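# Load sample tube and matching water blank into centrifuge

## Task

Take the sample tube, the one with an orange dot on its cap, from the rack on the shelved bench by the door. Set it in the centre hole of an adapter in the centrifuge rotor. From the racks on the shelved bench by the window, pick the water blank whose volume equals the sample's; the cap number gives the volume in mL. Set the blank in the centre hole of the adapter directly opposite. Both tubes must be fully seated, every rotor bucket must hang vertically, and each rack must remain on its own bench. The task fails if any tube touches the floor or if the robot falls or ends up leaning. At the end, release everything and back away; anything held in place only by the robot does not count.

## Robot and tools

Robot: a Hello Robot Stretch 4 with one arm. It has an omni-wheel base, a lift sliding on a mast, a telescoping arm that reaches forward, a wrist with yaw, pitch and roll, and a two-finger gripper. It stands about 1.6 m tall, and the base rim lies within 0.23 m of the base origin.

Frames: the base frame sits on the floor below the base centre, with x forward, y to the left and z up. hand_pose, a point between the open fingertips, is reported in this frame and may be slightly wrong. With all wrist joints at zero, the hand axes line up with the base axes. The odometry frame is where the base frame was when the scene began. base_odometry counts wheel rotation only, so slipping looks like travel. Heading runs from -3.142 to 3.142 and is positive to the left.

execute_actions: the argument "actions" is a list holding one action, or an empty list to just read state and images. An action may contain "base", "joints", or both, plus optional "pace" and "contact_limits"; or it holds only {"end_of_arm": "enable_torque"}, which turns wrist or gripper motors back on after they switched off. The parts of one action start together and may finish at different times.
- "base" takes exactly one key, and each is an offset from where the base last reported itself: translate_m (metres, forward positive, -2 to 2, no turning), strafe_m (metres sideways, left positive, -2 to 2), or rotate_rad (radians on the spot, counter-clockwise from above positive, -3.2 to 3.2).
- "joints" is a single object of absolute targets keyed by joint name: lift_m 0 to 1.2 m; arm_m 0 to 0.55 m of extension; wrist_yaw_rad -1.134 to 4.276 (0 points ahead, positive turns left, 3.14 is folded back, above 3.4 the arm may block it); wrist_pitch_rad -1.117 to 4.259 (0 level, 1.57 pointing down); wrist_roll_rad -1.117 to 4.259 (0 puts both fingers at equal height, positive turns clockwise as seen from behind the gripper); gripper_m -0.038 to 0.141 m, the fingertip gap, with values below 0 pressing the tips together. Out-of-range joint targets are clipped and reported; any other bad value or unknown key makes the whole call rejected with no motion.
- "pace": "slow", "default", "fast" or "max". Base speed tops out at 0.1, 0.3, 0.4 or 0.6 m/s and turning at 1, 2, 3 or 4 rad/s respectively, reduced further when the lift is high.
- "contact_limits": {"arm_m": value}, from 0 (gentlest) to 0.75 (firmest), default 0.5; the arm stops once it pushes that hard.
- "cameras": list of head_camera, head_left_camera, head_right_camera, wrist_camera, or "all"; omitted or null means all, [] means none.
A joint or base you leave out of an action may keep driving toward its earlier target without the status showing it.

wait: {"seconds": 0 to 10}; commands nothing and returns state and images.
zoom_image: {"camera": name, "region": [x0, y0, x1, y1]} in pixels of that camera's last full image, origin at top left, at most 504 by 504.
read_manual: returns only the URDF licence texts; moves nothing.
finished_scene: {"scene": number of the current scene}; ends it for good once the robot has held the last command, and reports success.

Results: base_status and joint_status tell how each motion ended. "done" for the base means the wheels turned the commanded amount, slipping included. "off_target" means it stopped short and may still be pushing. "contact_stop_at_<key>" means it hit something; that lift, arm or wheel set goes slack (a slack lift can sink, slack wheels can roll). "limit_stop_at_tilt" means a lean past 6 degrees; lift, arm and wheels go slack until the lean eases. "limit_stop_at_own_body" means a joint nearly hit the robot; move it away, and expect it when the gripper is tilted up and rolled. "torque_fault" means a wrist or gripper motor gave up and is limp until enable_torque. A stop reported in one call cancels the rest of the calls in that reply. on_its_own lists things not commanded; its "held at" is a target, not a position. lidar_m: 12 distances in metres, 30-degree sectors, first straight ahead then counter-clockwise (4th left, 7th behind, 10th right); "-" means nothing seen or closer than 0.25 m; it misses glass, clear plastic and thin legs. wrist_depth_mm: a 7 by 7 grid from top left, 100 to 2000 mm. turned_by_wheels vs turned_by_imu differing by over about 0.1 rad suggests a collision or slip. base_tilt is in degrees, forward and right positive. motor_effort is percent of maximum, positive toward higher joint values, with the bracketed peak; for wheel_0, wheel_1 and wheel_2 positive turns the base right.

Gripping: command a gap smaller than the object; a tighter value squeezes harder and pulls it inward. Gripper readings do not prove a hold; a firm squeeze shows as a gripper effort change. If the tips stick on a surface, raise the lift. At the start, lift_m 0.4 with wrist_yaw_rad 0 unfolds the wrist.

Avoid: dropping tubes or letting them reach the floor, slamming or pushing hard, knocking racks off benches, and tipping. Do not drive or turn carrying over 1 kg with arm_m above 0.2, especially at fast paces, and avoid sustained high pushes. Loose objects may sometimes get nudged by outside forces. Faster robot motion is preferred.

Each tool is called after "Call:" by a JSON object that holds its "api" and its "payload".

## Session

Call:
{"api": "execute_actions", "payload": {"actions": []}}

Scene clock: 0.00 s.
base_odometry: x=+0.000 y=+0.000 heading=+0.000 (m, m, rad; odometry frame)
turned_by_wheels: +0.000 (rad since the last result)
turned_by_imu: +0.000 (rad since the last result)
base_tilt: forward=+0.3 right=+0.1 (deg)
lidar_m: 0.89 0.92 1.16 1.82 1.87 1.63 1.44 2.18 1.48 1.29 1.32 1.74
base_status: not commanded
joint_positions: lift_m=+0.192 arm_m=+0.000 wrist_yaw_rad=+3.135 wrist_pitch_rad=+0.007 wrist_roll_rad=+0.004 gripper_m=+0.057
joint_status: not commanded
motor_effort: lift_m=+20 arm_m=+0 wrist_yaw_rad=+2 wrist_pitch_rad=-8 wrist_roll_rad=+0 gripper_m=-4 wheel_0=+0 wheel_1=-1 wheel_2=+1 (%)
hand_pose: x=-0.1171 y=+0.0893 z=+0.3676 quat_wxyz=(+0.003, -0.004, +0.002, +1.000) (m; base frame)
wrist_depth_mm: - 140 255 - - - - / - 117 142 - - - - / - 121 153 1618 1708 - - / 143 143 272 1618 1708 - - / 224 - - 1661 1708 - - / 223 1182 218 1255 215 1229 1229 / 229 798 878 - 891 831 866
pictures: head_camera, head_left_camera, head_right_camera, wrist_camera
camera_calibration (this result's frames):
wrist_camera: T_world_to_cam=[[-0.0235163, 0.999593, 0.0161476, -0.0928947], [0.0353351, 0.016973, -0.999231, 0.423565], [-0.999099, -0.0229277, -0.0357199, 0.134357], [0, 0, 0, 1]] pos_world=[0.117084, 0.0887482, 0.429539]
Images, in order (width x height): head_camera 420x560, head_left_camera 420x672, head_right_camera 420x672, wrist_camera 616x392.

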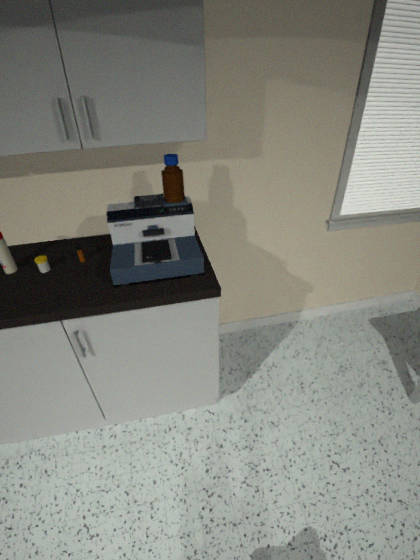

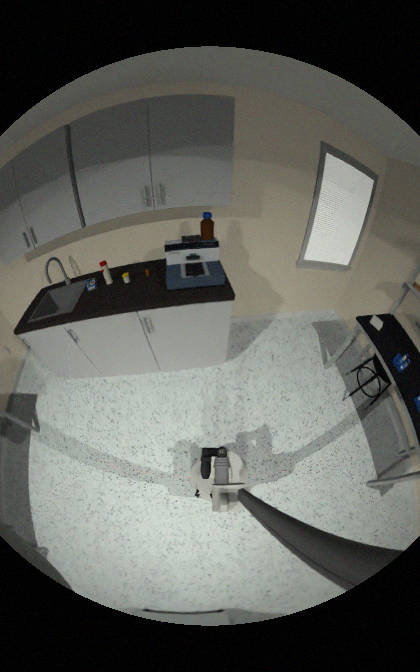

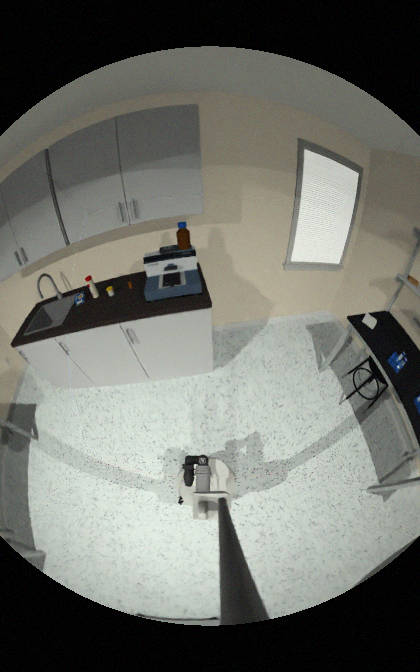

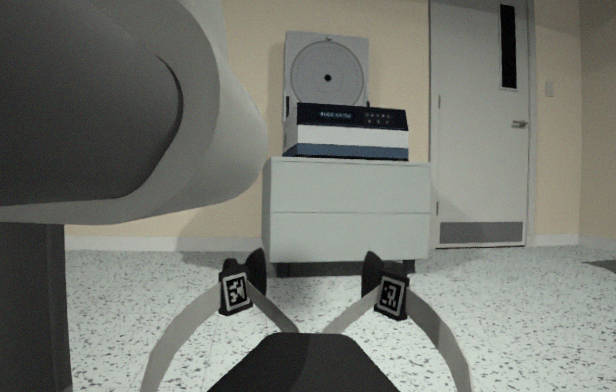

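Call:
{"api": "execute_actions", "payload": {"actions": [{"base":{"rotate_rad":1.8},"joints":{"lift_m":0.8,"wrist_yaw_rad":0}}]}}

Scene clock: 5.43 s.
base_odometry: x=+0.000 y=+0.000 heading=+1.799 (m, m, rad; odometry frame)
turned_by_wheels: +1.799 (rad since the last result)
turned_by_imu: +1.814 (rad since the last result)
base_tilt: forward=+0.3 right=+0.0 (deg)
lidar_m: 1.80 1.95 1.50 1.45 2.34 1.34 1.31 1.41 0.97 0.89 0.99 1.39
base_status: done
joint_positions: lift_m=+0.800 arm_m=+0.000 wrist_yaw_rad=+0.000 wrist_pitch_rad=+0.007 wrist_roll_rad=+0.004 gripper_m=+0.057
joint_status: all done
motor_effort: lift_m=+22(25) arm_m=+0(0) wrist_yaw_rad=+1(6) wrist_pitch_rad=-8(8) wrist_roll_rad=+0(0) gripper_m=-5(5) wheel_0=-3(10) wheel_1=-6(14) wheel_2=-6(13) (%)
hand_pose: x=+0.4594 y=-0.0873 z=+0.9759 quat_wxyz=(+1.000, +0.002, +0.004, +0.000) (m; base frame)
wrist_depth_mm: - - - - - - - / - - - - - - - / - - - - - - - / - - - - - - - / - 1921 1661 - - - - / - - 217 - 215 - - / 1983 1808 - - - 1921 1576
pictures: head_camera, head_left_camera, head_right_camera, wrist_camera
camera_calibration (this result's frames):
wrist_camera: T_world_to_cam=[[0.0305427, -0.999403, 0.0161477, -0.111951], [-0.0352148, -0.0172211, -0.999231, 1.0434], [0.998913, 0.0299506, -0.0357198, -0.185226], [0, 0, 0, 1]] pos_world=[0.225187, -0.0883683, 1.03779]
Images, in order (width x height): head_camera 420x560, head_left_camera 420x672, head_right_camera 420x672, wrist_camera 616x392.

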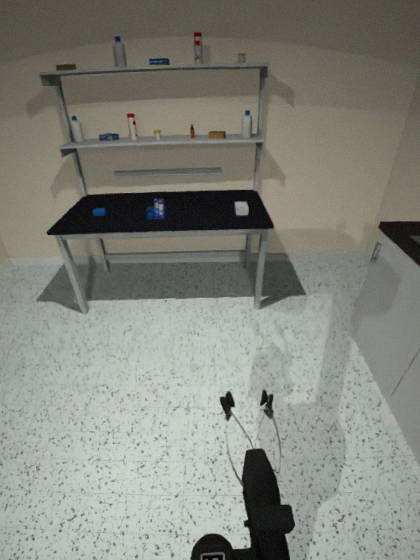

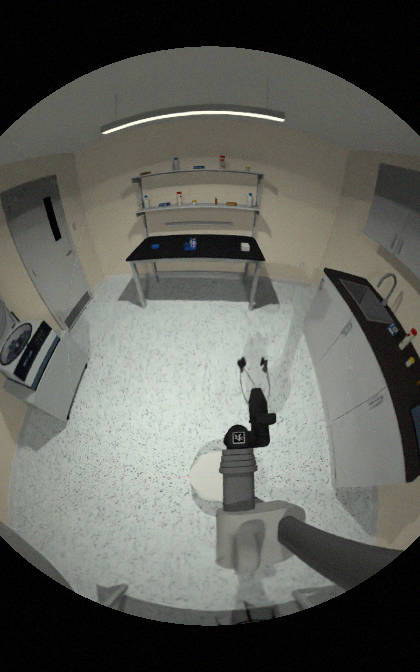

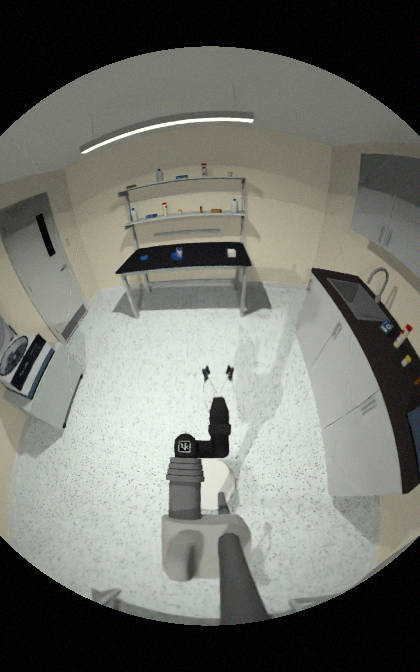

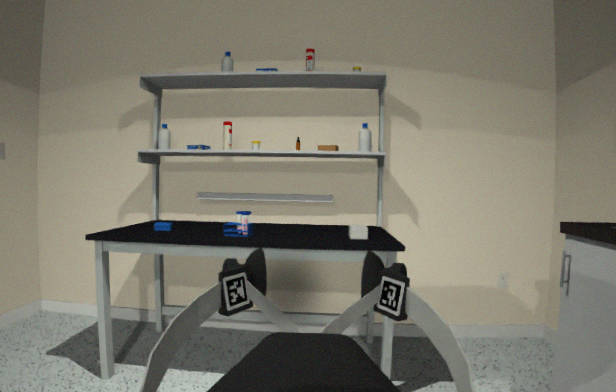

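Call:
{"api": "execute_actions", "payload": {"actions": [{"base":{"strafe_m":0.4},"joints":{"lift_m":1.15,"wrist_pitch_rad":1.57},"pace":"fast"}], "cameras": []}}

Call:
{"api": "execute_actions", "payload": {"actions": [{"base":{"translate_m":1.45},"joints":{"arm_m":0.33},"pace":"fast"}], "cameras": ["wrist_camera"]}}

Scene clock: 11.40 s.
base_odometry: x=-0.390 y=-0.090 heading=+1.799 (m, m, rad; odometry frame)
turned_by_wheels: +0.000 (rad since the last result)
turned_by_imu: -0.002 (rad since the last result)
base_tilt: forward=+0.3 right=+0.1 (deg)
lidar_m: 1.83 1.94 1.08 1.08 1.89 1.33 1.28 1.41 2.02 1.30 1.40 1.89
base_status: done
joint_positions: lift_m=+1.150 arm_m=+0.000 wrist_yaw_rad=+0.000 wrist_pitch_rad=+1.570 wrist_roll_rad=+0.004 gripper_m=+0.057
joint_status: all done
motor_effort: lift_m=+22(25) arm_m=+0(0) wrist_yaw_rad=+2(0) wrist_pitch_rad=-1(4) wrist_roll_rad=+0(0) gripper_m=-3(4) wheel_0=+1(14) wheel_1=+2(13) wheel_2=+0(5) (%)
hand_pose: x=+0.1711 y=-0.0874 z=+1.0395 quat_wxyz=(+0.707, +0.001, +0.707, -0.001) (m; base frame)
wrist_depth_mm: 1308 1281 1255 1255 1255 1229 1255 / 1281 1281 1281 1255 1255 1229 1229 / 1308 1281 1255 1281 1255 1255 1255 / 1308 1281 1281 1229 1255 1229 1229 / 1308 1308 1281 1042 1255 1255 1229 / 1308 1308 217 1060 215 1255 1229 / 1336 1281 1281 - 1281 1255 1255
pictures: none
No camera images: the call's "cameras" was empty. Leave "cameras" out to get every camera's image.

Scene clock: 17.47 s.
base_odometry: x=-0.718 y=+1.322 heading=+1.799 (m, m, rad; odometry frame)
turned_by_wheels: +0.000 (rad since the last result)
turned_by_imu: -0.003 (rad since the last result)
base_tilt: forward=+0.3 right=+0.0 (deg)
lidar_m: 0.38 0.41 0.62 1.66 1.11 1.46 2.99 1.91 1.42 1.38 0.56 0.39
base_status: done
joint_positions: lift_m=+1.150 arm_m=+0.329 wrist_yaw_rad=+0.000 wrist_pitch_rad=+1.570 wrist_roll_rad=+0.004 gripper_m=+0.057
joint_status: all done
motor_effort: lift_m=+22(22) arm_m=+8(9) wrist_yaw_rad=+1(3) wrist_pitch_rad=+0(1) wrist_roll_rad=+0(1) gripper_m=-3(5) wheel_0=+3(8) wheel_1=+7(11) wheel_2=-5(16) (%)
hand_pose: x=+0.4997 y=-0.0874 z=+1.0395 quat_wxyz=(+0.707, +0.001, +0.707, -0.001) (m; base frame)
wrist_depth_mm: 508 504 500 496 492 488 484 / 504 508 500 500 496 488 488 / 512 508 504 439 492 488 484 / 517 512 508 500 496 492 492 / 517 512 508 504 500 492 492 / 1308 1308 217 1060 215 1255 1255 / 1308 1308 1308 - 1255 1255 1255
pictures: wrist_camera
camera_calibration (this result's frames):
wrist_camera: T_world_to_cam=[[0.0165854, -0.999414, -0.029945, -0.0594563], [-0.999488, -0.0173915, 0.0268613, 0.523627], [-0.0273664, 0.0294841, -0.999191, 1.29111], [0, 0, 0, 1]] pos_world=[0.559678, -0.0883821, 1.27422]
Images, in order (width x height): wrist_camera 616x392.

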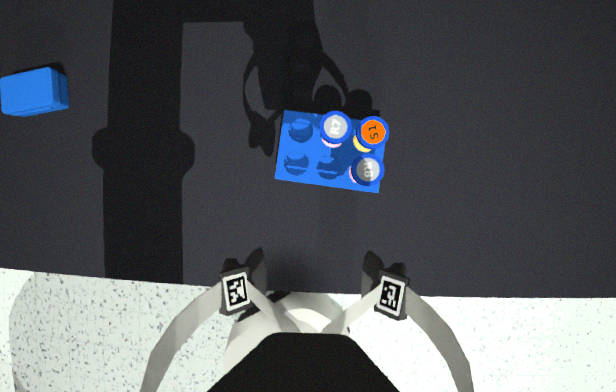

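Call:
{"api": "execute_actions", "payload": {"actions": [{"base":{"strafe_m":-0.067},"joints":{"arm_m":0.454,"lift_m":1.04,"wrist_roll_rad":0.92}}], "cameras": ["wrist_camera"]}}

Scene clock: 24.20 s.
base_odometry: x=-0.653 y=+1.337 heading=+1.799 (m, m, rad; odometry frame)
turned_by_wheels: +0.000 (rad since the last result)
turned_by_imu: -0.002 (rad since the last result)
base_tilt: forward=+0.3 right=+0.0 (deg)
lidar_m: 0.38 0.42 0.60 1.68 1.17 1.59 2.94 1.81 1.34 1.32 0.55 0.36
base_status: done
joint_positions: lift_m=+1.040 arm_m=+0.452 wrist_yaw_rad=+0.000 wrist_pitch_rad=+1.570 wrist_roll_rad=+0.920 gripper_m=+0.057
joint_status: all done
motor_effort: lift_m=+17(21) arm_m=+9(9) wrist_yaw_rad=+2(2) wrist_pitch_rad=+0(0) wrist_roll_rad=+1(4) gripper_m=-2(3) wheel_0=+0(10) wheel_1=-6(15) wheel_2=+0(3) (%)
hand_pose: x=+0.6236 y=-0.0874 z=+0.9299 quat_wxyz=(+0.634, +0.314, +0.633, -0.314) (m; base frame)
wrist_depth_mm: 394 394 389 387 384 382 379 / 397 394 394 387 384 382 379 / 399 397 394 389 389 387 382 / 402 399 397 394 389 389 384 / 404 397 399 334 392 389 759 / 407 404 217 274 272 389 1118 / 407 404 402 - 397 931 1138
pictures: wrist_camera
camera_calibration (this result's frames):
wrist_camera: T_world_to_cam=[[-0.782429, -0.62199, -0.0305575, 0.467052], [-0.622702, 0.781983, 0.0272972, 0.484913], [0.00691683, 0.0403863, -0.99916, 1.16453], [0, 0, 0, 1]] pos_world=[0.659337, -0.135723, 1.16459]
Images, in order (width x height): wrist_camera 616x392.

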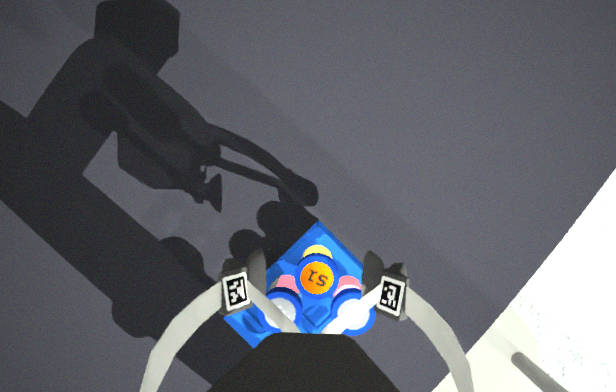

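Call:
{"api": "execute_actions", "payload": {"actions": [{"joints":{"lift_m":1.002,"gripper_m":0.05},"pace":"slow"}], "cameras": ["wrist_camera"]}}

Call:
{"api": "execute_actions", "payload": {"actions": [{"joints":{"gripper_m":0.005}}], "cameras": ["wrist_camera"]}}

Call:
{"api": "execute_actions", "payload": {"actions": [{"joints":{"lift_m":1.14},"pace":"slow"}], "cameras": ["wrist_camera","head_right_camera"]}}

Call:
{"api": "zoom_image", "payload": {"camera": "head_right_camera", "region": [170,280,270,380]}}

Scene clock: 30.97 s.
base_odometry: x=-0.653 y=+1.337 heading=+1.799 (m, m, rad; odometry frame)
turned_by_wheels: +0.000 (rad since the last result)
turned_by_imu: -0.001 (rad since the last result)
base_tilt: forward=+0.3 right=+0.0 (deg)
lidar_m: 0.39 0.42 0.61 1.67 1.18 1.60 2.94 1.84 1.38 1.32 0.56 0.40
base_status: not commanded
joint_positions: lift_m=+1.002 arm_m=+0.452 wrist_yaw_rad=+0.000 wrist_pitch_rad=+1.570 wrist_roll_rad=+0.920 gripper_m=+0.050
joint_status: all done
motor_effort: lift_m=+17(17) arm_m=+9(9) wrist_yaw_rad=+0(2) wrist_pitch_rad=+0(1) wrist_roll_rad=+1(1) gripper_m=-4(4) wheel_0=+1(0) wheel_1=-6(6) wheel_2=+0(0) (%)
hand_pose: x=+0.6236 y=-0.0874 z=+0.8920 quat_wxyz=(+0.634, +0.314, +0.633, -0.314) (m; base frame)
wrist_depth_mm: 357 355 351 351 345 343 342 / 359 357 353 351 347 345 342 / 362 357 357 353 351 347 345 / 364 359 357 355 351 349 347 / 366 362 357 324 353 351 347 / 366 364 200 236 202 351 1098 / 368 366 362 - 355 353 1118
pictures: wrist_camera
camera_calibration (this result's frames):
wrist_camera: T_world_to_cam=[[-0.782428, -0.62199, -0.0305578, 0.465894], [-0.622702, 0.781983, 0.027297, 0.485953], [0.00691717, 0.0403863, -0.99916, 1.12658], [0, 0, 0, 1]] pos_world=[0.65934, -0.135723, 1.1266]
Images, in order (width x height): wrist_camera 616x392.

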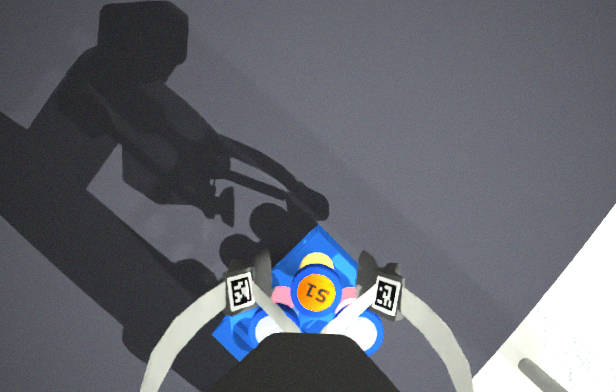

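Scene clock: 32.20 s.
base_odometry: x=-0.653 y=+1.337 heading=+1.799 (m, m, rad; odometry frame)
turned_by_wheels: +0.000 (rad since the last result)
turned_by_imu: +0.000 (rad since the last result)
base_tilt: forward=+0.4 right=+0.1 (deg)
lidar_m: 0.38 0.41 0.59 1.68 1.19 1.61 2.93 1.80 1.38 1.33 0.56 0.40
base_status: not commanded
joint_positions: lift_m=+1.002 arm_m=+0.452 wrist_yaw_rad=+0.000 wrist_pitch_rad=+1.570 wrist_roll_rad=+0.920 gripper_m=+0.005
joint_status: all done
motor_effort: lift_m=+17(17) arm_m=+8(8) wrist_yaw_rad=+0(2) wrist_pitch_rad=+0(0) wrist_roll_rad=+1(0) gripper_m=-13(14) wheel_0=+1(1) wheel_1=-6(6) wheel_2=+0(0) (%)
hand_pose: x=+0.6236 y=-0.0874 z=+0.8920 quat_wxyz=(+0.634, +0.314, +0.633, -0.314) (m; base frame)
wrist_depth_mm: 359 355 351 349 347 343 342 / 359 355 353 351 347 345 342 / 362 357 353 353 349 345 345 / 364 359 359 355 351 349 345 / 364 362 362 322 353 349 349 / 366 364 193 230 188 351 1098 / 368 364 362 - 355 355 1098
pictures: wrist_camera
camera_calibration (this result's frames):
wrist_camera: T_world_to_cam=[[-0.782429, -0.621989, -0.0305578, 0.465895], [-0.622701, 0.781983, 0.027297, 0.485952], [0.00691722, 0.0403863, -0.99916, 1.12658], [0, 0, 0, 1]] pos_world=[0.65934, -0.135723, 1.1266]
Images, in order (width x height): wrist_camera 616x392.

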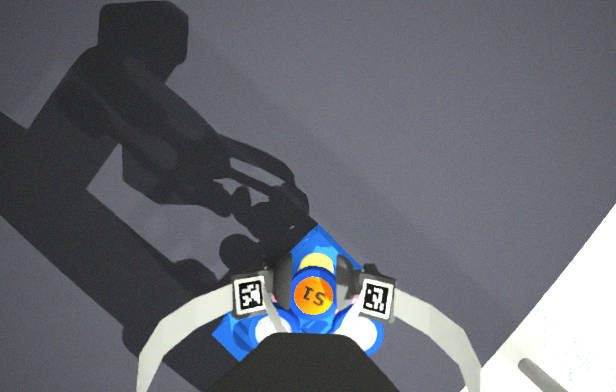

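Scene clock: 34.17 s.
base_odometry: x=-0.653 y=+1.337 heading=+1.799 (m, m, rad; odometry frame)
turned_by_wheels: +0.000 (rad since the last result)
turned_by_imu: -0.001 (rad since the last result)
base_tilt: forward=+0.3 right=+0.0 (deg)
lidar_m: 0.38 0.42 0.59 1.68 1.17 1.59 2.94 1.82 1.35 1.29 0.55 0.41
base_status: not commanded
joint_positions: lift_m=+1.140 arm_m=+0.453 wrist_yaw_rad=+0.000 wrist_pitch_rad=+1.570 wrist_roll_rad=+0.920 gripper_m=+0.005
joint_status: all done
motor_effort: lift_m=+23(23) arm_m=+8(8) wrist_yaw_rad=+1(0) wrist_pitch_rad=+0(2) wrist_roll_rad=+1(1) gripper_m=-14(16) wheel_0=+1(1) wheel_1=-6(6) wheel_2=+0(0) (%)
hand_pose: x=+0.6236 y=-0.0874 z=+1.0295 quat_wxyz=(+0.634, +0.314, +0.633, -0.314) (m; base frame)
wrist_depth_mm: 500 492 492 484 484 480 477 / 500 496 492 488 484 480 477 / 500 500 492 492 484 480 477 / 504 496 496 492 488 480 1229 / 504 504 500 433 492 488 1205 / 508 504 193 230 187 1042 1255 / 512 508 504 - 496 1025 1229
pictures: head_right_camera, wrist_camera
camera_calibration (this result's frames):
wrist_camera: T_world_to_cam=[[-0.782429, -0.62199, -0.0305577, 0.470099], [-0.622701, 0.781983, 0.0272971, 0.482199], [0.0069171, 0.0403863, -0.99916, 1.264], [0, 0, 0, 1]] pos_world=[0.659342, -0.135723, 1.26414]
Images, in order (width x height): head_right_camera 420x672, wrist_camera 616x392.

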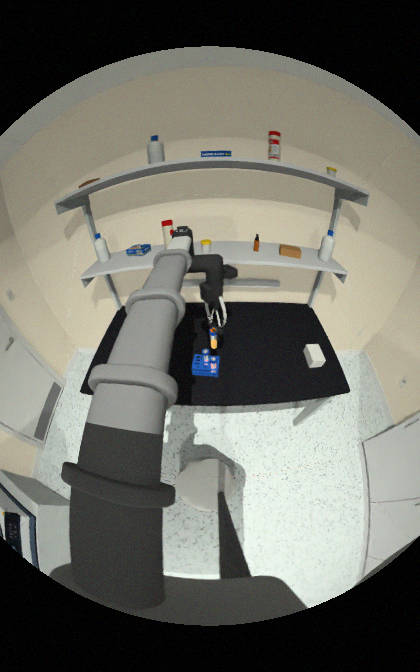

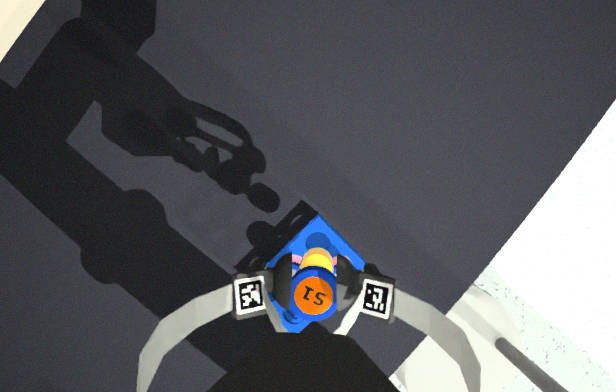

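Region (170, 280, 270, 380) of head_right_camera's 420x672 image, scaled by 5.040, with more detail than that image has.

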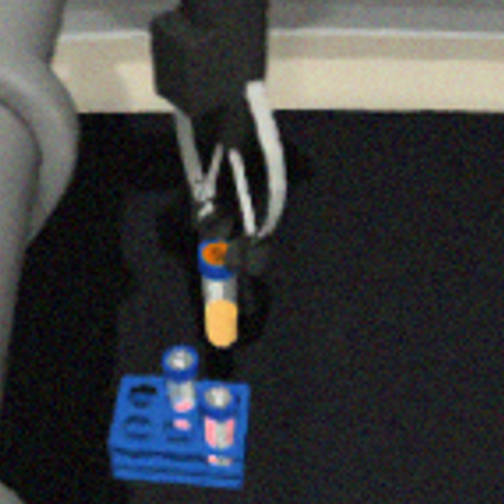

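Call:
{"api": "execute_actions", "payload": {"actions": [{"base":{"translate_m":-1.08},"joints":{"wrist_roll_rad":0.004,"lift_m":1.2}}], "cameras": ["head_right_camera"]}}

Call:
{"api": "zoom_image", "payload": {"camera": "head_right_camera", "region": [180,290,250,360]}}

Call:
{"api": "execute_actions", "payload": {"actions": [{"base":{"rotate_rad":1.52},"joints":{"lift_m":1.14}}], "cameras": []}}

Call:
{"api": "execute_actions", "payload": {"actions": [{"base":{"translate_m":0.7}}], "cameras": ["wrist_camera","head_right_camera"]}}

Scene clock: 44.50 s.
base_odometry: x=-0.409 y=+0.285 heading=+1.799 (m, m, rad; odometry frame)
turned_by_wheels: +0.000 (rad since the last result)
turned_by_imu: -0.001 (rad since the last result)
base_tilt: forward=+0.3 right=+0.0 (deg)
lidar_m: 0.60 1.55 1.17 1.09 1.95 1.71 1.65 1.78 1.32 1.26 1.34 1.52
base_status: done
joint_positions: lift_m=+1.200 arm_m=+0.453 wrist_yaw_rad=+0.000 wrist_pitch_rad=+1.570 wrist_roll_rad=+0.004 gripper_m=+0.005
joint_status: all done
motor_effort: lift_m=+22(23) arm_m=+8(9) wrist_yaw_rad=+1(2) wrist_pitch_rad=+1(0) wrist_roll_rad=-1(6) gripper_m=-15(14) wheel_0=-2(9) wheel_1=-5(12) wheel_2=+2(14) (%)
hand_pose: x=+0.6237 y=-0.0874 z=+1.0895 quat_wxyz=(+0.707, +0.002, +0.707, -0.002) (m; base frame)
wrist_depth_mm: 1308 1308 1336 1281 1281 1255 1255 / 1308 1336 1308 1281 1281 1281 1281 / 1336 1308 1308 1336 1308 1281 1281 / 1366 1336 1336 1308 1308 1281 1281 / 1336 1336 1308 1308 1308 1308 1281 / 1336 1308 193 231 188 1281 1281 / 1366 1366 1308 - 1308 1308 1281
pictures: head_right_camera
Images, in order (width x height): head_right_camera 420x672.

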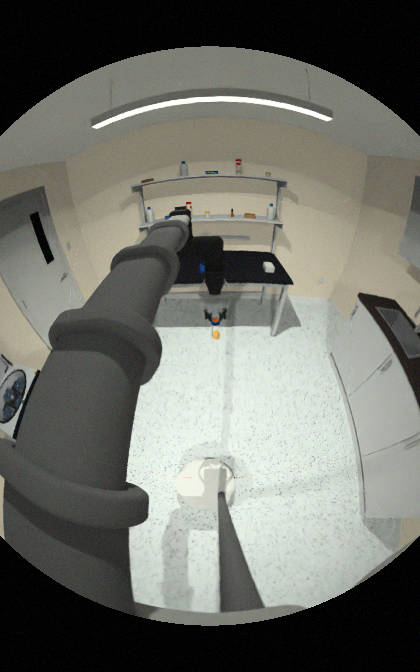

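Region (180, 290, 250, 360) of head_right_camera's 420x672 image, scaled by 7.200, with more detail than that image has.

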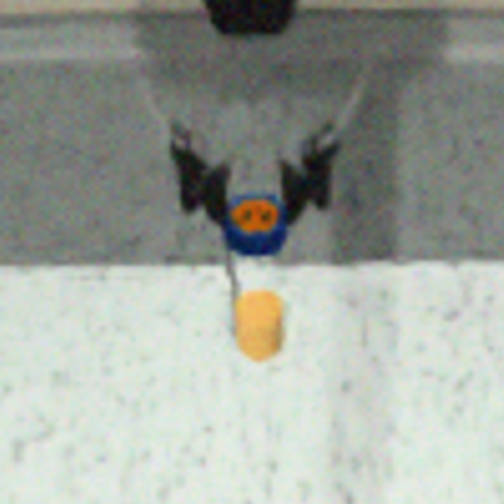

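Scene clock: 47.30 s.
base_odometry: x=-0.409 y=+0.285 heading=-2.966 (m, m, rad; odometry frame)
turned_by_wheels: +1.519 (rad since the last result)
turned_by_imu: +1.532 (rad since the last result)
base_tilt: forward=+0.3 right=+0.1 (deg)
lidar_m: 0.58 1.89 2.55 1.65 1.76 1.35 1.26 1.29 1.56 1.47 1.53 1.18
base_status: done
joint_positions: lift_m=+1.140 arm_m=+0.453 wrist_yaw_rad=+0.000 wrist_pitch_rad=+1.570 wrist_roll_rad=+0.004 gripper_m=+0.005
joint_status: all done
motor_effort: lift_m=+18(22) arm_m=+8(8) wrist_yaw_rad=+1(0) wrist_pitch_rad=-3(2) wrist_roll_rad=-1(2) gripper_m=-12(15) wheel_0=-5(9) wheel_1=-7(12) wheel_2=-6(10) (%)
hand_pose: x=+0.6237 y=-0.0874 z=+1.0299 quat_wxyz=(+0.707, +0.002, +0.707, -0.002) (m; base frame)
wrist_depth_mm: 1281 1229 1138 991 1025 1182 1229 / 1281 1255 1255 1255 1229 1229 1205 / 1281 1281 1281 1255 1229 1229 1205 / 1281 1308 1255 1229 1229 1229 1229 / 1308 1281 1281 1255 1229 1229 1205 / 1281 1281 193 230 187 1255 1229 / 1308 1281 1308 - 1255 1255 1255
pictures: none
No camera images: the call's "cameras" was empty. Leave "cameras" out to get every camera's image.

Scene clock: 51.13 s.
base_odometry: x=-1.098 y=+0.162 heading=-2.966 (m, m, rad; odometry frame)
turned_by_wheels: +0.000 (rad since the last result)
turned_by_imu: -0.002 (rad since the last result)
base_tilt: forward=+0.4 right=+0.0 (deg)
lidar_m: 0.39 0.42 1.61 1.72 1.73 2.10 1.99 2.09 1.52 1.43 0.62 0.41
base_status: done
joint_positions: lift_m=+1.140 arm_m=+0.453 wrist_yaw_rad=+0.000 wrist_pitch_rad=+1.570 wrist_roll_rad=+0.004 gripper_m=+0.005
joint_status: not commanded
motor_effort: lift_m=+19(19) arm_m=+8(8) wrist_yaw_rad=+2(2) wrist_pitch_rad=-2(1) wrist_roll_rad=-2(1) gripper_m=-13(14) wheel_0=+2(6) wheel_1=+6(12) wheel_2=-4(14) (%)
hand_pose: x=+0.6237 y=-0.0874 z=+1.0298 quat_wxyz=(+0.707, +0.002, +0.707, -0.002) (m; base frame)
wrist_depth_mm: 1042 991 449 517 484 480 430 / 1281 1255 449 500 500 496 430 / 1255 1281 484 504 488 473 439 / 1255 1255 455 512 504 504 436 / 1281 1281 452 508 508 500 439 / 1281 1281 193 230 188 442 442 / 1308 1281 1281 - 1255 1229 1255
pictures: head_right_camera, wrist_camera
camera_calibration (this result's frames):
wrist_camera: T_world_to_cam=[[0.0161833, -0.99942, -0.0299476, -0.0615506], [-0.999491, -0.0169938, 0.0270092, 0.64771], [-0.0275025, 0.0294953, -0.999186, 1.28489], [0, 0, 0, 1]] pos_world=[0.683714, -0.0884061, 1.26451]
Images, in order (width x height): head_right_camera 420x672, wrist_camera 616x392.

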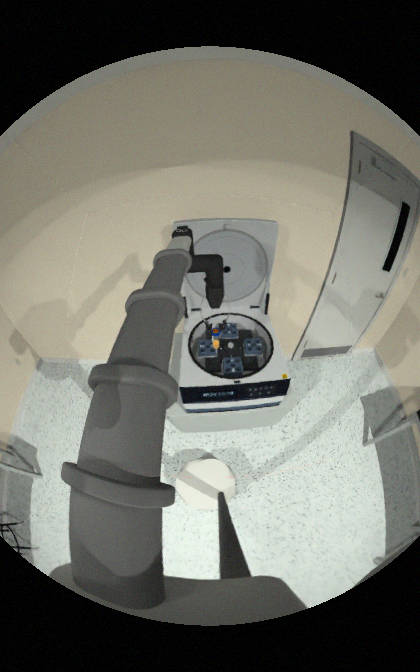

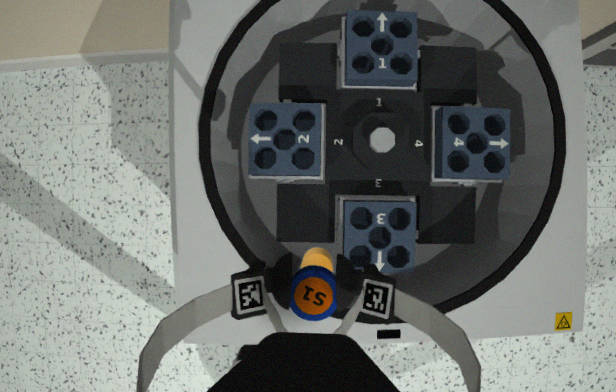

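Call:
{"api": "execute_actions", "payload": {"actions": [{"base":{"translate_m":0.1},"joints":{"arm_m":0.492}}], "cameras": []}}

Call:
{"api": "execute_actions", "payload": {"actions": [{"base":{"strafe_m":0.044},"joints":{"lift_m":1.025}}], "cameras": ["wrist_camera"]}}

Call:
{"api": "zoom_image", "payload": {"camera": "wrist_camera", "region": [240,190,400,320]}}

Scene clock: 57.33 s.
base_odometry: x=-1.196 y=+0.145 heading=-2.965 (m, m, rad; odometry frame)
turned_by_wheels: +0.000 (rad since the last result)
turned_by_imu: -0.001 (rad since the last result)
base_tilt: forward=+0.3 right=+0.0 (deg)
lidar_m: 0.30 0.30 1.45 1.75 1.73 2.46 2.09 2.17 1.52 1.44 0.44 0.31
base_status: done
joint_positions: lift_m=+1.140 arm_m=+0.491 wrist_yaw_rad=+0.000 wrist_pitch_rad=+1.570 wrist_roll_rad=+0.004 gripper_m=+0.005
joint_status: all done
motor_effort: lift_m=+19(18) arm_m=+9(9) wrist_yaw_rad=+1(1) wrist_pitch_rad=+0(0) wrist_roll_rad=-1(1) gripper_m=-15(13) wheel_0=+4(6) wheel_1=+5(11) wheel_2=-6(15) (%)
hand_pose: x=+0.6616 y=-0.0874 z=+1.0298 quat_wxyz=(+0.707, +0.002, +0.707, -0.002) (m; base frame)
wrist_depth_mm: 741 676 442 439 439 430 430 / 1060 1098 449 445 496 436 430 / 1281 1255 452 508 500 500 433 / 1281 1281 466 508 504 504 436 / 1308 1308 455 492 508 496 442 / 1281 1281 193 231 187 508 439 / 1308 1308 459 - 496 445 442
pictures: none
No camera images: the call's "cameras" was empty. Leave "cameras" out to get every camera's image.

Scene clock: 58.87 s.
base_odometry: x=-1.189 y=+0.102 heading=-2.965 (m, m, rad; odometry frame)
turned_by_wheels: +0.000 (rad since the last result)
turned_by_imu: +0.000 (rad since the last result)
base_tilt: forward=+0.4 right=+0.0 (deg)
lidar_m: 0.29 0.30 1.47 1.72 1.71 2.39 2.06 2.18 1.54 1.49 0.47 0.33
base_status: done
joint_positions: lift_m=+1.025 arm_m=+0.491 wrist_yaw_rad=+0.000 wrist_pitch_rad=+1.570 wrist_roll_rad=+0.004 gripper_m=+0.005
joint_status: all done
motor_effort: lift_m=+18(18) arm_m=+8(8) wrist_yaw_rad=+1(1) wrist_pitch_rad=-2(0) wrist_roll_rad=-1(1) gripper_m=-15(14) wheel_0=-2(11) wheel_1=+5(13) wheel_2=+0(3) (%)
hand_pose: x=+0.6616 y=-0.0874 z=+0.9149 quat_wxyz=(+0.707, +0.002, +0.707, -0.002) (m; base frame)
wrist_depth_mm: 732 699 329 329 325 322 320 / 1060 1042 332 336 430 397 357 / 1138 1160 336 394 392 387 402 / 1160 1160 336 397 392 389 387 / 1160 1160 338 368 373 370 364 / 1160 1160 193 230 187 392 389 / 1182 1182 340 - 373 392 413
pictures: wrist_camera
camera_calibration (this result's frames):
wrist_camera: T_world_to_cam=[[0.0161778, -0.999421, -0.0299483, -0.0656015], [-0.99949, -0.0169894, 0.027049, 0.688684], [-0.0275421, 0.0294954, -0.999185, 1.17114], [0, 0, 0, 1]] pos_world=[0.72165, -0.0884063, 1.14959]
Images, in order (width x height): wrist_camera 616x392.

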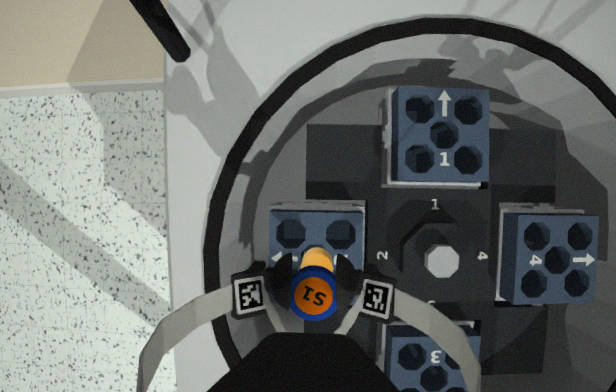

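Region (240, 190, 400, 320) of wrist_camera's 616x392 image, scaled by 3.150; it fills the top 410 rows of this view, and the rest is white.

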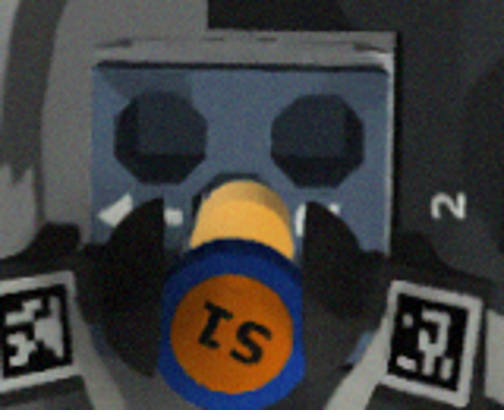

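Call:
{"api": "execute_actions", "payload": {"actions": [{"base":{"strafe_m":0.003},"joints":{"lift_m":0.997,"arm_m":0.487},"pace":"slow"}], "cameras": ["wrist_camera"]}}

Call:
{"api": "zoom_image", "payload": {"camera": "wrist_camera", "region": [240,190,400,320]}}

Scene clock: 63.83 s.
base_odometry: x=-1.188 y=+0.099 heading=-2.965 (m, m, rad; odometry frame)
turned_by_wheels: +0.000 (rad since the last result)
turned_by_imu: -0.001 (rad since the last result)
base_tilt: forward=+0.3 right=+0.1 (deg)
lidar_m: 0.29 0.32 1.48 1.69 1.69 2.40 2.09 2.18 1.56 1.50 0.45 0.31
base_status: done
joint_positions: lift_m=+0.997 arm_m=+0.489 wrist_yaw_rad=+0.000 wrist_pitch_rad=+1.570 wrist_roll_rad=+0.004 gripper_m=+0.005
joint_status: all done
motor_effort: lift_m=+17(17) arm_m=-8(10) wrist_yaw_rad=+1(1) wrist_pitch_rad=+0(0) wrist_roll_rad=-1(1) gripper_m=-15(14) wheel_0=-3(7) wheel_1=+6(9) wheel_2=+0(1) (%)
hand_pose: x=+0.6596 y=-0.0874 z=+0.8869 quat_wxyz=(+0.707, +0.002, +0.707, -0.002) (m; base frame)
wrist_depth_mm: 732 707 303 300 309 315 297 / 1025 991 304 330 407 373 364 / 1138 1118 306 368 364 357 357 / 1138 1118 309 366 364 362 357 / 1160 1138 310 340 366 343 334 / 1160 1138 193 229 189 364 355 / 1138 1160 312 - 355 345 362
pictures: wrist_camera
camera_calibration (this result's frames):
wrist_camera: T_world_to_cam=[[0.0161775, -0.999421, -0.0299483, -0.0664071], [-0.99949, -0.0169891, 0.0270488, 0.687436], [-0.0275419, 0.0294954, -0.999185, 1.14312], [0, 0, 0, 1]] pos_world=[0.719643, -0.0884064, 1.1216]
Images, in order (width x height): wrist_camera 616x392.

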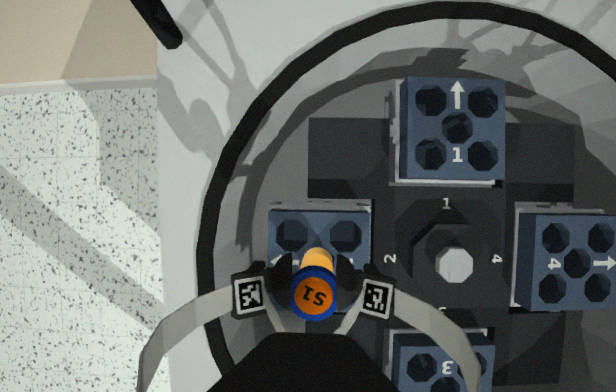

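Region (240, 190, 400, 320) of wrist_camera's 616x392 image, scaled by 3.150; it fills the top 410 rows of this view, and the rest is white.

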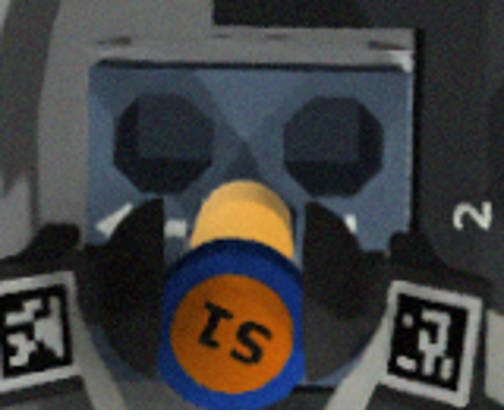

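Call:
{"api": "execute_actions", "payload": {"actions": [{"joints":{"lift_m":0.922},"pace":"slow"}], "cameras": ["wrist_camera"]}}

Scene clock: 67.07 s.
base_odometry: x=-1.188 y=+0.099 heading=-2.965 (m, m, rad; odometry frame)
turned_by_wheels: +0.000 (rad since the last result)
turned_by_imu: -0.001 (rad since the last result)
base_tilt: forward=+0.4 right=+0.0 (deg)
lidar_m: 0.28 0.32 1.47 1.71 1.70 2.39 2.07 2.18 1.59 1.49 0.45 0.34
base_status: not commanded
joint_positions: lift_m=+0.922 arm_m=+0.489 wrist_yaw_rad=+0.000 wrist_pitch_rad=+1.570 wrist_roll_rad=+0.004 gripper_m=+0.005
joint_status: all done
motor_effort: lift_m=+17(17) arm_m=-9(8) wrist_yaw_rad=+3(1) wrist_pitch_rad=-1(1) wrist_roll_rad=-1(1) gripper_m=-13(14) wheel_0=-3(3) wheel_1=+6(6) wheel_2=+0(0) (%)
hand_pose: x=+0.6596 y=-0.0874 z=+0.8119 quat_wxyz=(+0.707, +0.002, +0.707, -0.002) (m; base frame)
wrist_depth_mm: 741 230 228 227 307 303 297 / 1025 231 229 306 319 264 264 / 1042 233 232 291 289 264 264 / 1060 234 282 291 290 287 286 / 1060 234 285 265 290 270 287 / 1060 236 193 230 189 270 289 / 1078 236 267 - 291 290 289
pictures: wrist_camera
camera_calibration (this result's frames):
wrist_camera: T_world_to_cam=[[0.0161777, -0.999421, -0.0299483, -0.0686532], [-0.99949, -0.0169893, 0.0270489, 0.689453], [-0.027542, 0.0294954, -0.999185, 1.06818], [0, 0, 0, 1]] pos_world=[0.719632, -0.0884063, 1.0466]
Images, in order (width x height): wrist_camera 616x392.

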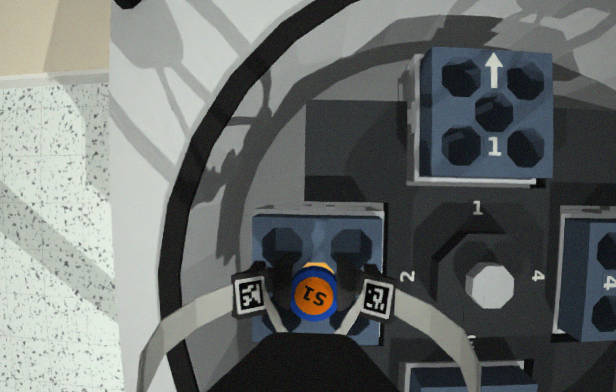

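Call:
{"api": "execute_actions", "payload": {"actions": [{"joints":{"gripper_m":0.05}}], "cameras": ["wrist_camera"]}}

Call:
{"api": "execute_actions", "payload": {"actions": [{"joints":{"lift_m":1.0}}], "cameras": []}}

Call:
{"api": "execute_actions", "payload": {"actions": [{"base":{"translate_m":-1.1},"joints":{"arm_m":0.1},"pace":"fast"}], "cameras": []}}

Call:
{"api": "execute_actions", "payload": {"actions": [{"base":{"rotate_rad":1.57},"pace":"fast"}], "cameras": ["head_camera"]}}

Call:
{"api": "execute_actions", "payload": {"actions": [{"base":{"translate_m":1.2},"joints":{"arm_m":0.32,"lift_m":1.2},"pace":"fast"}], "cameras": ["wrist_camera"]}}

Scene clock: 75.70 s.
base_odometry: x=-1.188 y=+0.099 heading=-2.965 (m, m, rad; odometry frame)
turned_by_wheels: +0.000 (rad since the last result)
turned_by_imu: -0.001 (rad since the last result)
base_tilt: forward=+0.3 right=+0.0 (deg)
lidar_m: 0.29 0.33 1.48 1.72 1.70 2.37 2.09 2.17 1.57 1.51 0.45 0.32
base_status: not commanded
joint_positions: lift_m=+0.922 arm_m=+0.489 wrist_yaw_rad=+0.000 wrist_pitch_rad=+1.570 wrist_roll_rad=+0.004 gripper_m=+0.050
joint_status: all done
motor_effort: lift_m=+17(17) arm_m=-9(8) wrist_yaw_rad=+1(2) wrist_pitch_rad=+0(0) wrist_roll_rad=-1(1) gripper_m=-4(15) wheel_0=-2(3) wheel_1=+6(6) wheel_2=+0(0) (%)
hand_pose: x=+0.6596 y=-0.0874 z=+0.8119 quat_wxyz=(+0.707, +0.002, +0.707, -0.002) (m; base frame)
wrist_depth_mm: 741 230 229 227 306 303 297 / 1025 232 229 304 324 264 264 / 1060 232 231 291 289 264 265 / 1060 234 281 291 290 286 285 / 1060 234 268 267 290 268 286 / 1078 236 200 237 202 270 289 / 1060 236 267 - 291 289 289
pictures: wrist_camera
camera_calibration (this result's frames):
wrist_camera: T_world_to_cam=[[0.0161758, -0.999421, -0.0299492, -0.0686509], [-0.999488, -0.0169891, 0.0271055, 0.689386], [-0.0275986, 0.0294954, -0.999184, 1.06821], [0, 0, 0, 1]] pos_world=[0.719625, -0.0884064, 1.0466]
Images, in order (width x height): wrist_camera 616x392.

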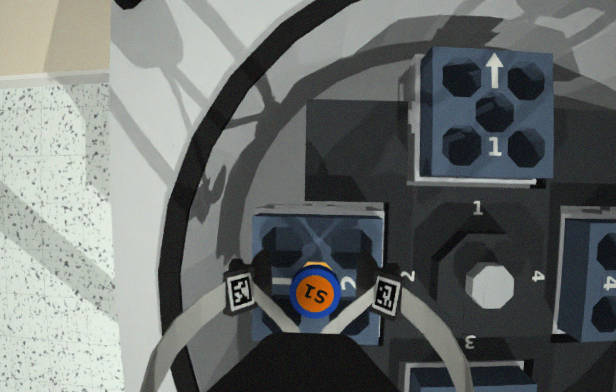

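Scene clock: 77.00 s.
base_odometry: x=-1.188 y=+0.099 heading=-2.965 (m, m, rad; odometry frame)
turned_by_wheels: +0.000 (rad since the last result)
turned_by_imu: +0.000 (rad since the last result)
base_tilt: forward=+0.3 right=+0.1 (deg)
lidar_m: 0.29 0.32 1.45 1.70 1.70 2.38 2.07 2.17 1.56 1.48 0.46 0.33
base_status: not commanded
joint_positions: lift_m=+1.000 arm_m=+0.489 wrist_yaw_rad=+0.000 wrist_pitch_rad=+1.570 wrist_roll_rad=+0.004 gripper_m=+0.050
joint_status: all done
motor_effort: lift_m=+22(25) arm_m=-8(9) wrist_yaw_rad=+1(1) wrist_pitch_rad=-2(1) wrist_roll_rad=-1(1) gripper_m=-5(4) wheel_0=-3(3) wheel_1=+6(6) wheel_2=+0(0) (%)
hand_pose: x=+0.6596 y=-0.0874 z=+0.8895 quat_wxyz=(+0.707, +0.002, +0.707, -0.002) (m; base frame)
wrist_depth_mm: 741 699 306 304 309 314 297 / 1042 1060 307 332 407 373 362 / 1118 1118 307 410 366 359 359 / 1138 1118 310 370 368 364 359 / 1138 1138 310 343 351 347 338 / 1160 1138 200 345 202 368 362 / 1138 1138 315 - 355 357 366
pictures: none
No camera images: the call's "cameras" was empty. Leave "cameras" out to get every camera's image.

Scene clock: 81.53 s.
base_odometry: x=-0.105 y=+0.292 heading=-2.965 (m, m, rad; odometry frame)
turned_by_wheels: +0.000 (rad since the last result)
turned_by_imu: +0.000 (rad since the last result)
base_tilt: forward=+0.3 right=+0.0 (deg)
lidar_m: 1.37 2.20 1.68 1.61 1.71 1.02 0.96 1.02 1.41 1.51 1.59 1.46
base_status: done
joint_positions: lift_m=+1.000 arm_m=+0.101 wrist_yaw_rad=+0.000 wrist_pitch_rad=+1.570 wrist_roll_rad=+0.004 gripper_m=+0.050
joint_status: all done
motor_effort: lift_m=+22(22) arm_m=-9(9) wrist_yaw_rad=+2(2) wrist_pitch_rad=-1(2) wrist_roll_rad=-1(1) gripper_m=-4(4) wheel_0=-2(9) wheel_1=-7(14) wheel_2=+5(15) (%)
hand_pose: x=+0.2725 y=-0.0874 z=+0.8895 quat_wxyz=(+0.707, +0.002, +0.707, -0.002) (m; base frame)
wrist_depth_mm: 1138 1118 1118 1078 1098 1078 1098 / 1138 1138 1098 1118 1098 1098 1098 / 1138 1138 1118 1138 1098 1098 1098 / 1138 1138 1118 1118 1098 1098 1042 / 1138 1138 1138 917 1098 1098 1098 / 1138 1138 199 917 202 1098 1098 / 1138 1138 1138 - 1118 1118 1098
pictures: none
No camera images: the call's "cameras" was empty. Leave "cameras" out to get every camera's image.

Scene clock: 83.80 s.
base_odometry: x=-0.105 y=+0.292 heading=-1.397 (m, m, rad; odometry frame)
turned_by_wheels: +1.569 (rad since the last result)
turned_by_imu: +1.583 (rad since the last result)
base_tilt: forward=+0.3 right=+0.1 (deg)
lidar_m: 1.59 1.68 0.99 0.97 1.01 1.40 1.52 1.57 1.48 1.39 2.21 1.70
base_status: done
joint_positions: lift_m=+1.000 arm_m=+0.101 wrist_yaw_rad=+0.000 wrist_pitch_rad=+1.570 wrist_roll_rad=+0.004 gripper_m=+0.050
joint_status: not commanded
motor_effort: lift_m=+22(22) arm_m=-8(8) wrist_yaw_rad=+1(2) wrist_pitch_rad=-2(1) wrist_roll_rad=+0(0) gripper_m=-4(3) wheel_0=-3(9) wheel_1=-8(9) wheel_2=-5(12) (%)
hand_pose: x=+0.2725 y=-0.0874 z=+0.8896 quat_wxyz=(+0.707, +0.002, +0.707, -0.002) (m; base frame)
wrist_depth_mm: 1118 1118 1118 1098 1098 1078 1060 / 1118 1118 1118 1098 1098 1078 1060 / 1138 1138 1118 1098 1098 1098 1098 / 1138 1118 1118 1118 1118 1098 1078 / 1138 1138 1118 917 1118 1098 1098 / 1138 1138 200 904 202 1118 1078 / 1182 1160 1118 - 1118 1118 1098
pictures: head_camera
Images, in order (width x height): head_camera 420x560.

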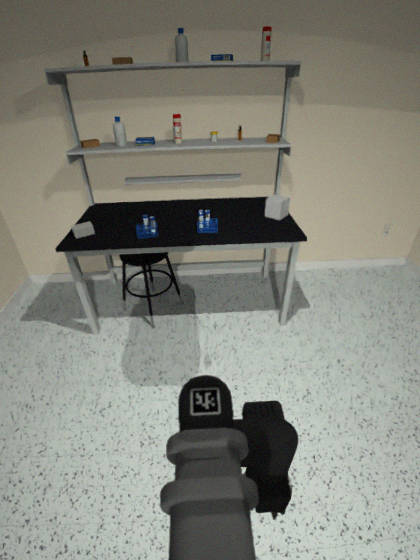

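Scene clock: 88.60 s.
base_odometry: x=+0.103 y=-0.890 heading=-1.396 (m, m, rad; odometry frame)
turned_by_wheels: +0.001 (rad since the last result)
turned_by_imu: -0.002 (rad since the last result)
base_tilt: forward=+0.3 right=+0.1 (deg)
lidar_m: 0.40 0.43 0.59 1.60 1.21 1.42 3.65 2.03 1.71 2.09 0.60 0.43
base_status: done
joint_positions: lift_m=+1.200 arm_m=+0.319 wrist_yaw_rad=+0.000 wrist_pitch_rad=+1.570 wrist_roll_rad=+0.004 gripper_m=+0.050
joint_status: all done
motor_effort: lift_m=+22(24) arm_m=+9(10) wrist_yaw_rad=+2(2) wrist_pitch_rad=+0(2) wrist_roll_rad=-1(1) gripper_m=-5(5) wheel_0=+3(7) wheel_1=+5(12) wheel_2=-2(16) (%)
hand_pose: x=+0.4897 y=-0.0874 z=+1.0896 quat_wxyz=(+0.707, +0.001, +0.707, -0.001) (m; base frame)
wrist_depth_mm: 559 554 549 544 544 535 535 / 569 549 554 549 544 539 539 / 564 559 554 492 549 539 535 / 500 559 559 549 549 544 539 / 569 564 559 554 549 544 544 / 1336 1336 199 1118 201 1308 1308 / 1366 1366 1336 - 1336 1308 1281
pictures: wrist_camera
camera_calibration (this result's frames):
wrist_camera: T_world_to_cam=[[0.0163872, -0.999417, -0.0299464, -0.0576933], [-0.999489, -0.0171957, 0.0269414, 0.512175], [-0.0274407, 0.0294896, -0.999188, 1.34086], [0, 0, 0, 1]] pos_world=[0.549653, -0.0883939, 1.32425]
Images, in order (width x height): wrist_camera 616x392.

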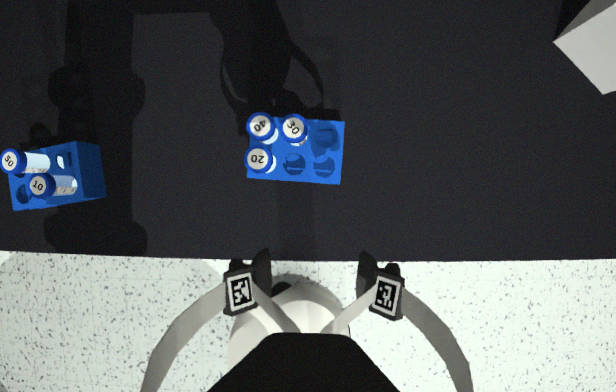

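Call:
{"api": "execute_actions", "payload": {"actions": [{"base":{"strafe_m":0.07},"joints":{"arm_m":0.412,"lift_m":1.035,"gripper_m":0.055}}], "cameras": ["wrist_camera"]}}

Scene clock: 92.93 s.
base_odometry: x=+0.172 y=-0.878 heading=-1.396 (m, m, rad; odometry frame)
turned_by_wheels: +0.000 (rad since the last result)
turned_by_imu: -0.001 (rad since the last result)
base_tilt: forward=+0.3 right=+0.0 (deg)
lidar_m: 0.41 0.44 0.62 1.54 1.13 1.33 3.48 2.14 1.79 2.17 0.59 0.43
base_status: done
joint_positions: lift_m=+1.035 arm_m=+0.410 wrist_yaw_rad=+0.000 wrist_pitch_rad=+1.570 wrist_roll_rad=+0.004 gripper_m=+0.055
joint_status: all done
motor_effort: lift_m=+17(21) arm_m=+9(9) wrist_yaw_rad=+1(2) wrist_pitch_rad=-1(0) wrist_roll_rad=+0(0) gripper_m=-2(6) wheel_0=-2(10) wheel_1=+6(14) wheel_2=+0(2) (%)
hand_pose: x=+0.5816 y=-0.0874 z=+0.9249 quat_wxyz=(+0.707, +0.001, +0.707, -0.001) (m; base frame)
wrist_depth_mm: 392 389 387 384 379 377 375 / 392 392 389 384 382 377 377 / 397 392 389 387 384 379 379 / 397 394 389 327 379 384 379 / 366 397 392 327 329 384 379 / 399 399 202 392 387 387 382 / 402 399 397 - 389 384 384
pictures: wrist_camera
camera_calibration (this result's frames):
wrist_camera: T_world_to_cam=[[0.016317, -0.999418, -0.0299482, -0.0640878], [-0.999487, -0.0171287, 0.0270506, 0.608396], [-0.0275478, 0.0294914, -0.999185, 1.17894], [0, 0, 0, 1]] pos_world=[0.641606, -0.088398, 1.1596]
Images, in order (width x height): wrist_camera 616x392.

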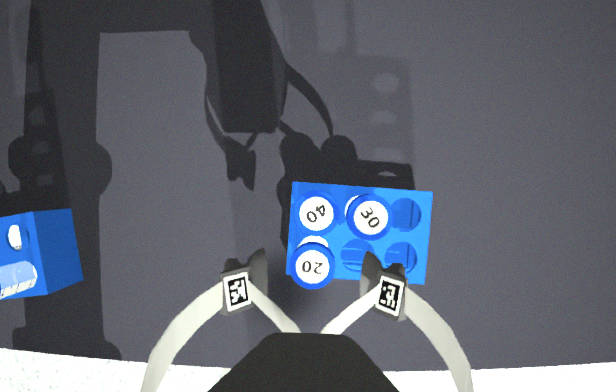

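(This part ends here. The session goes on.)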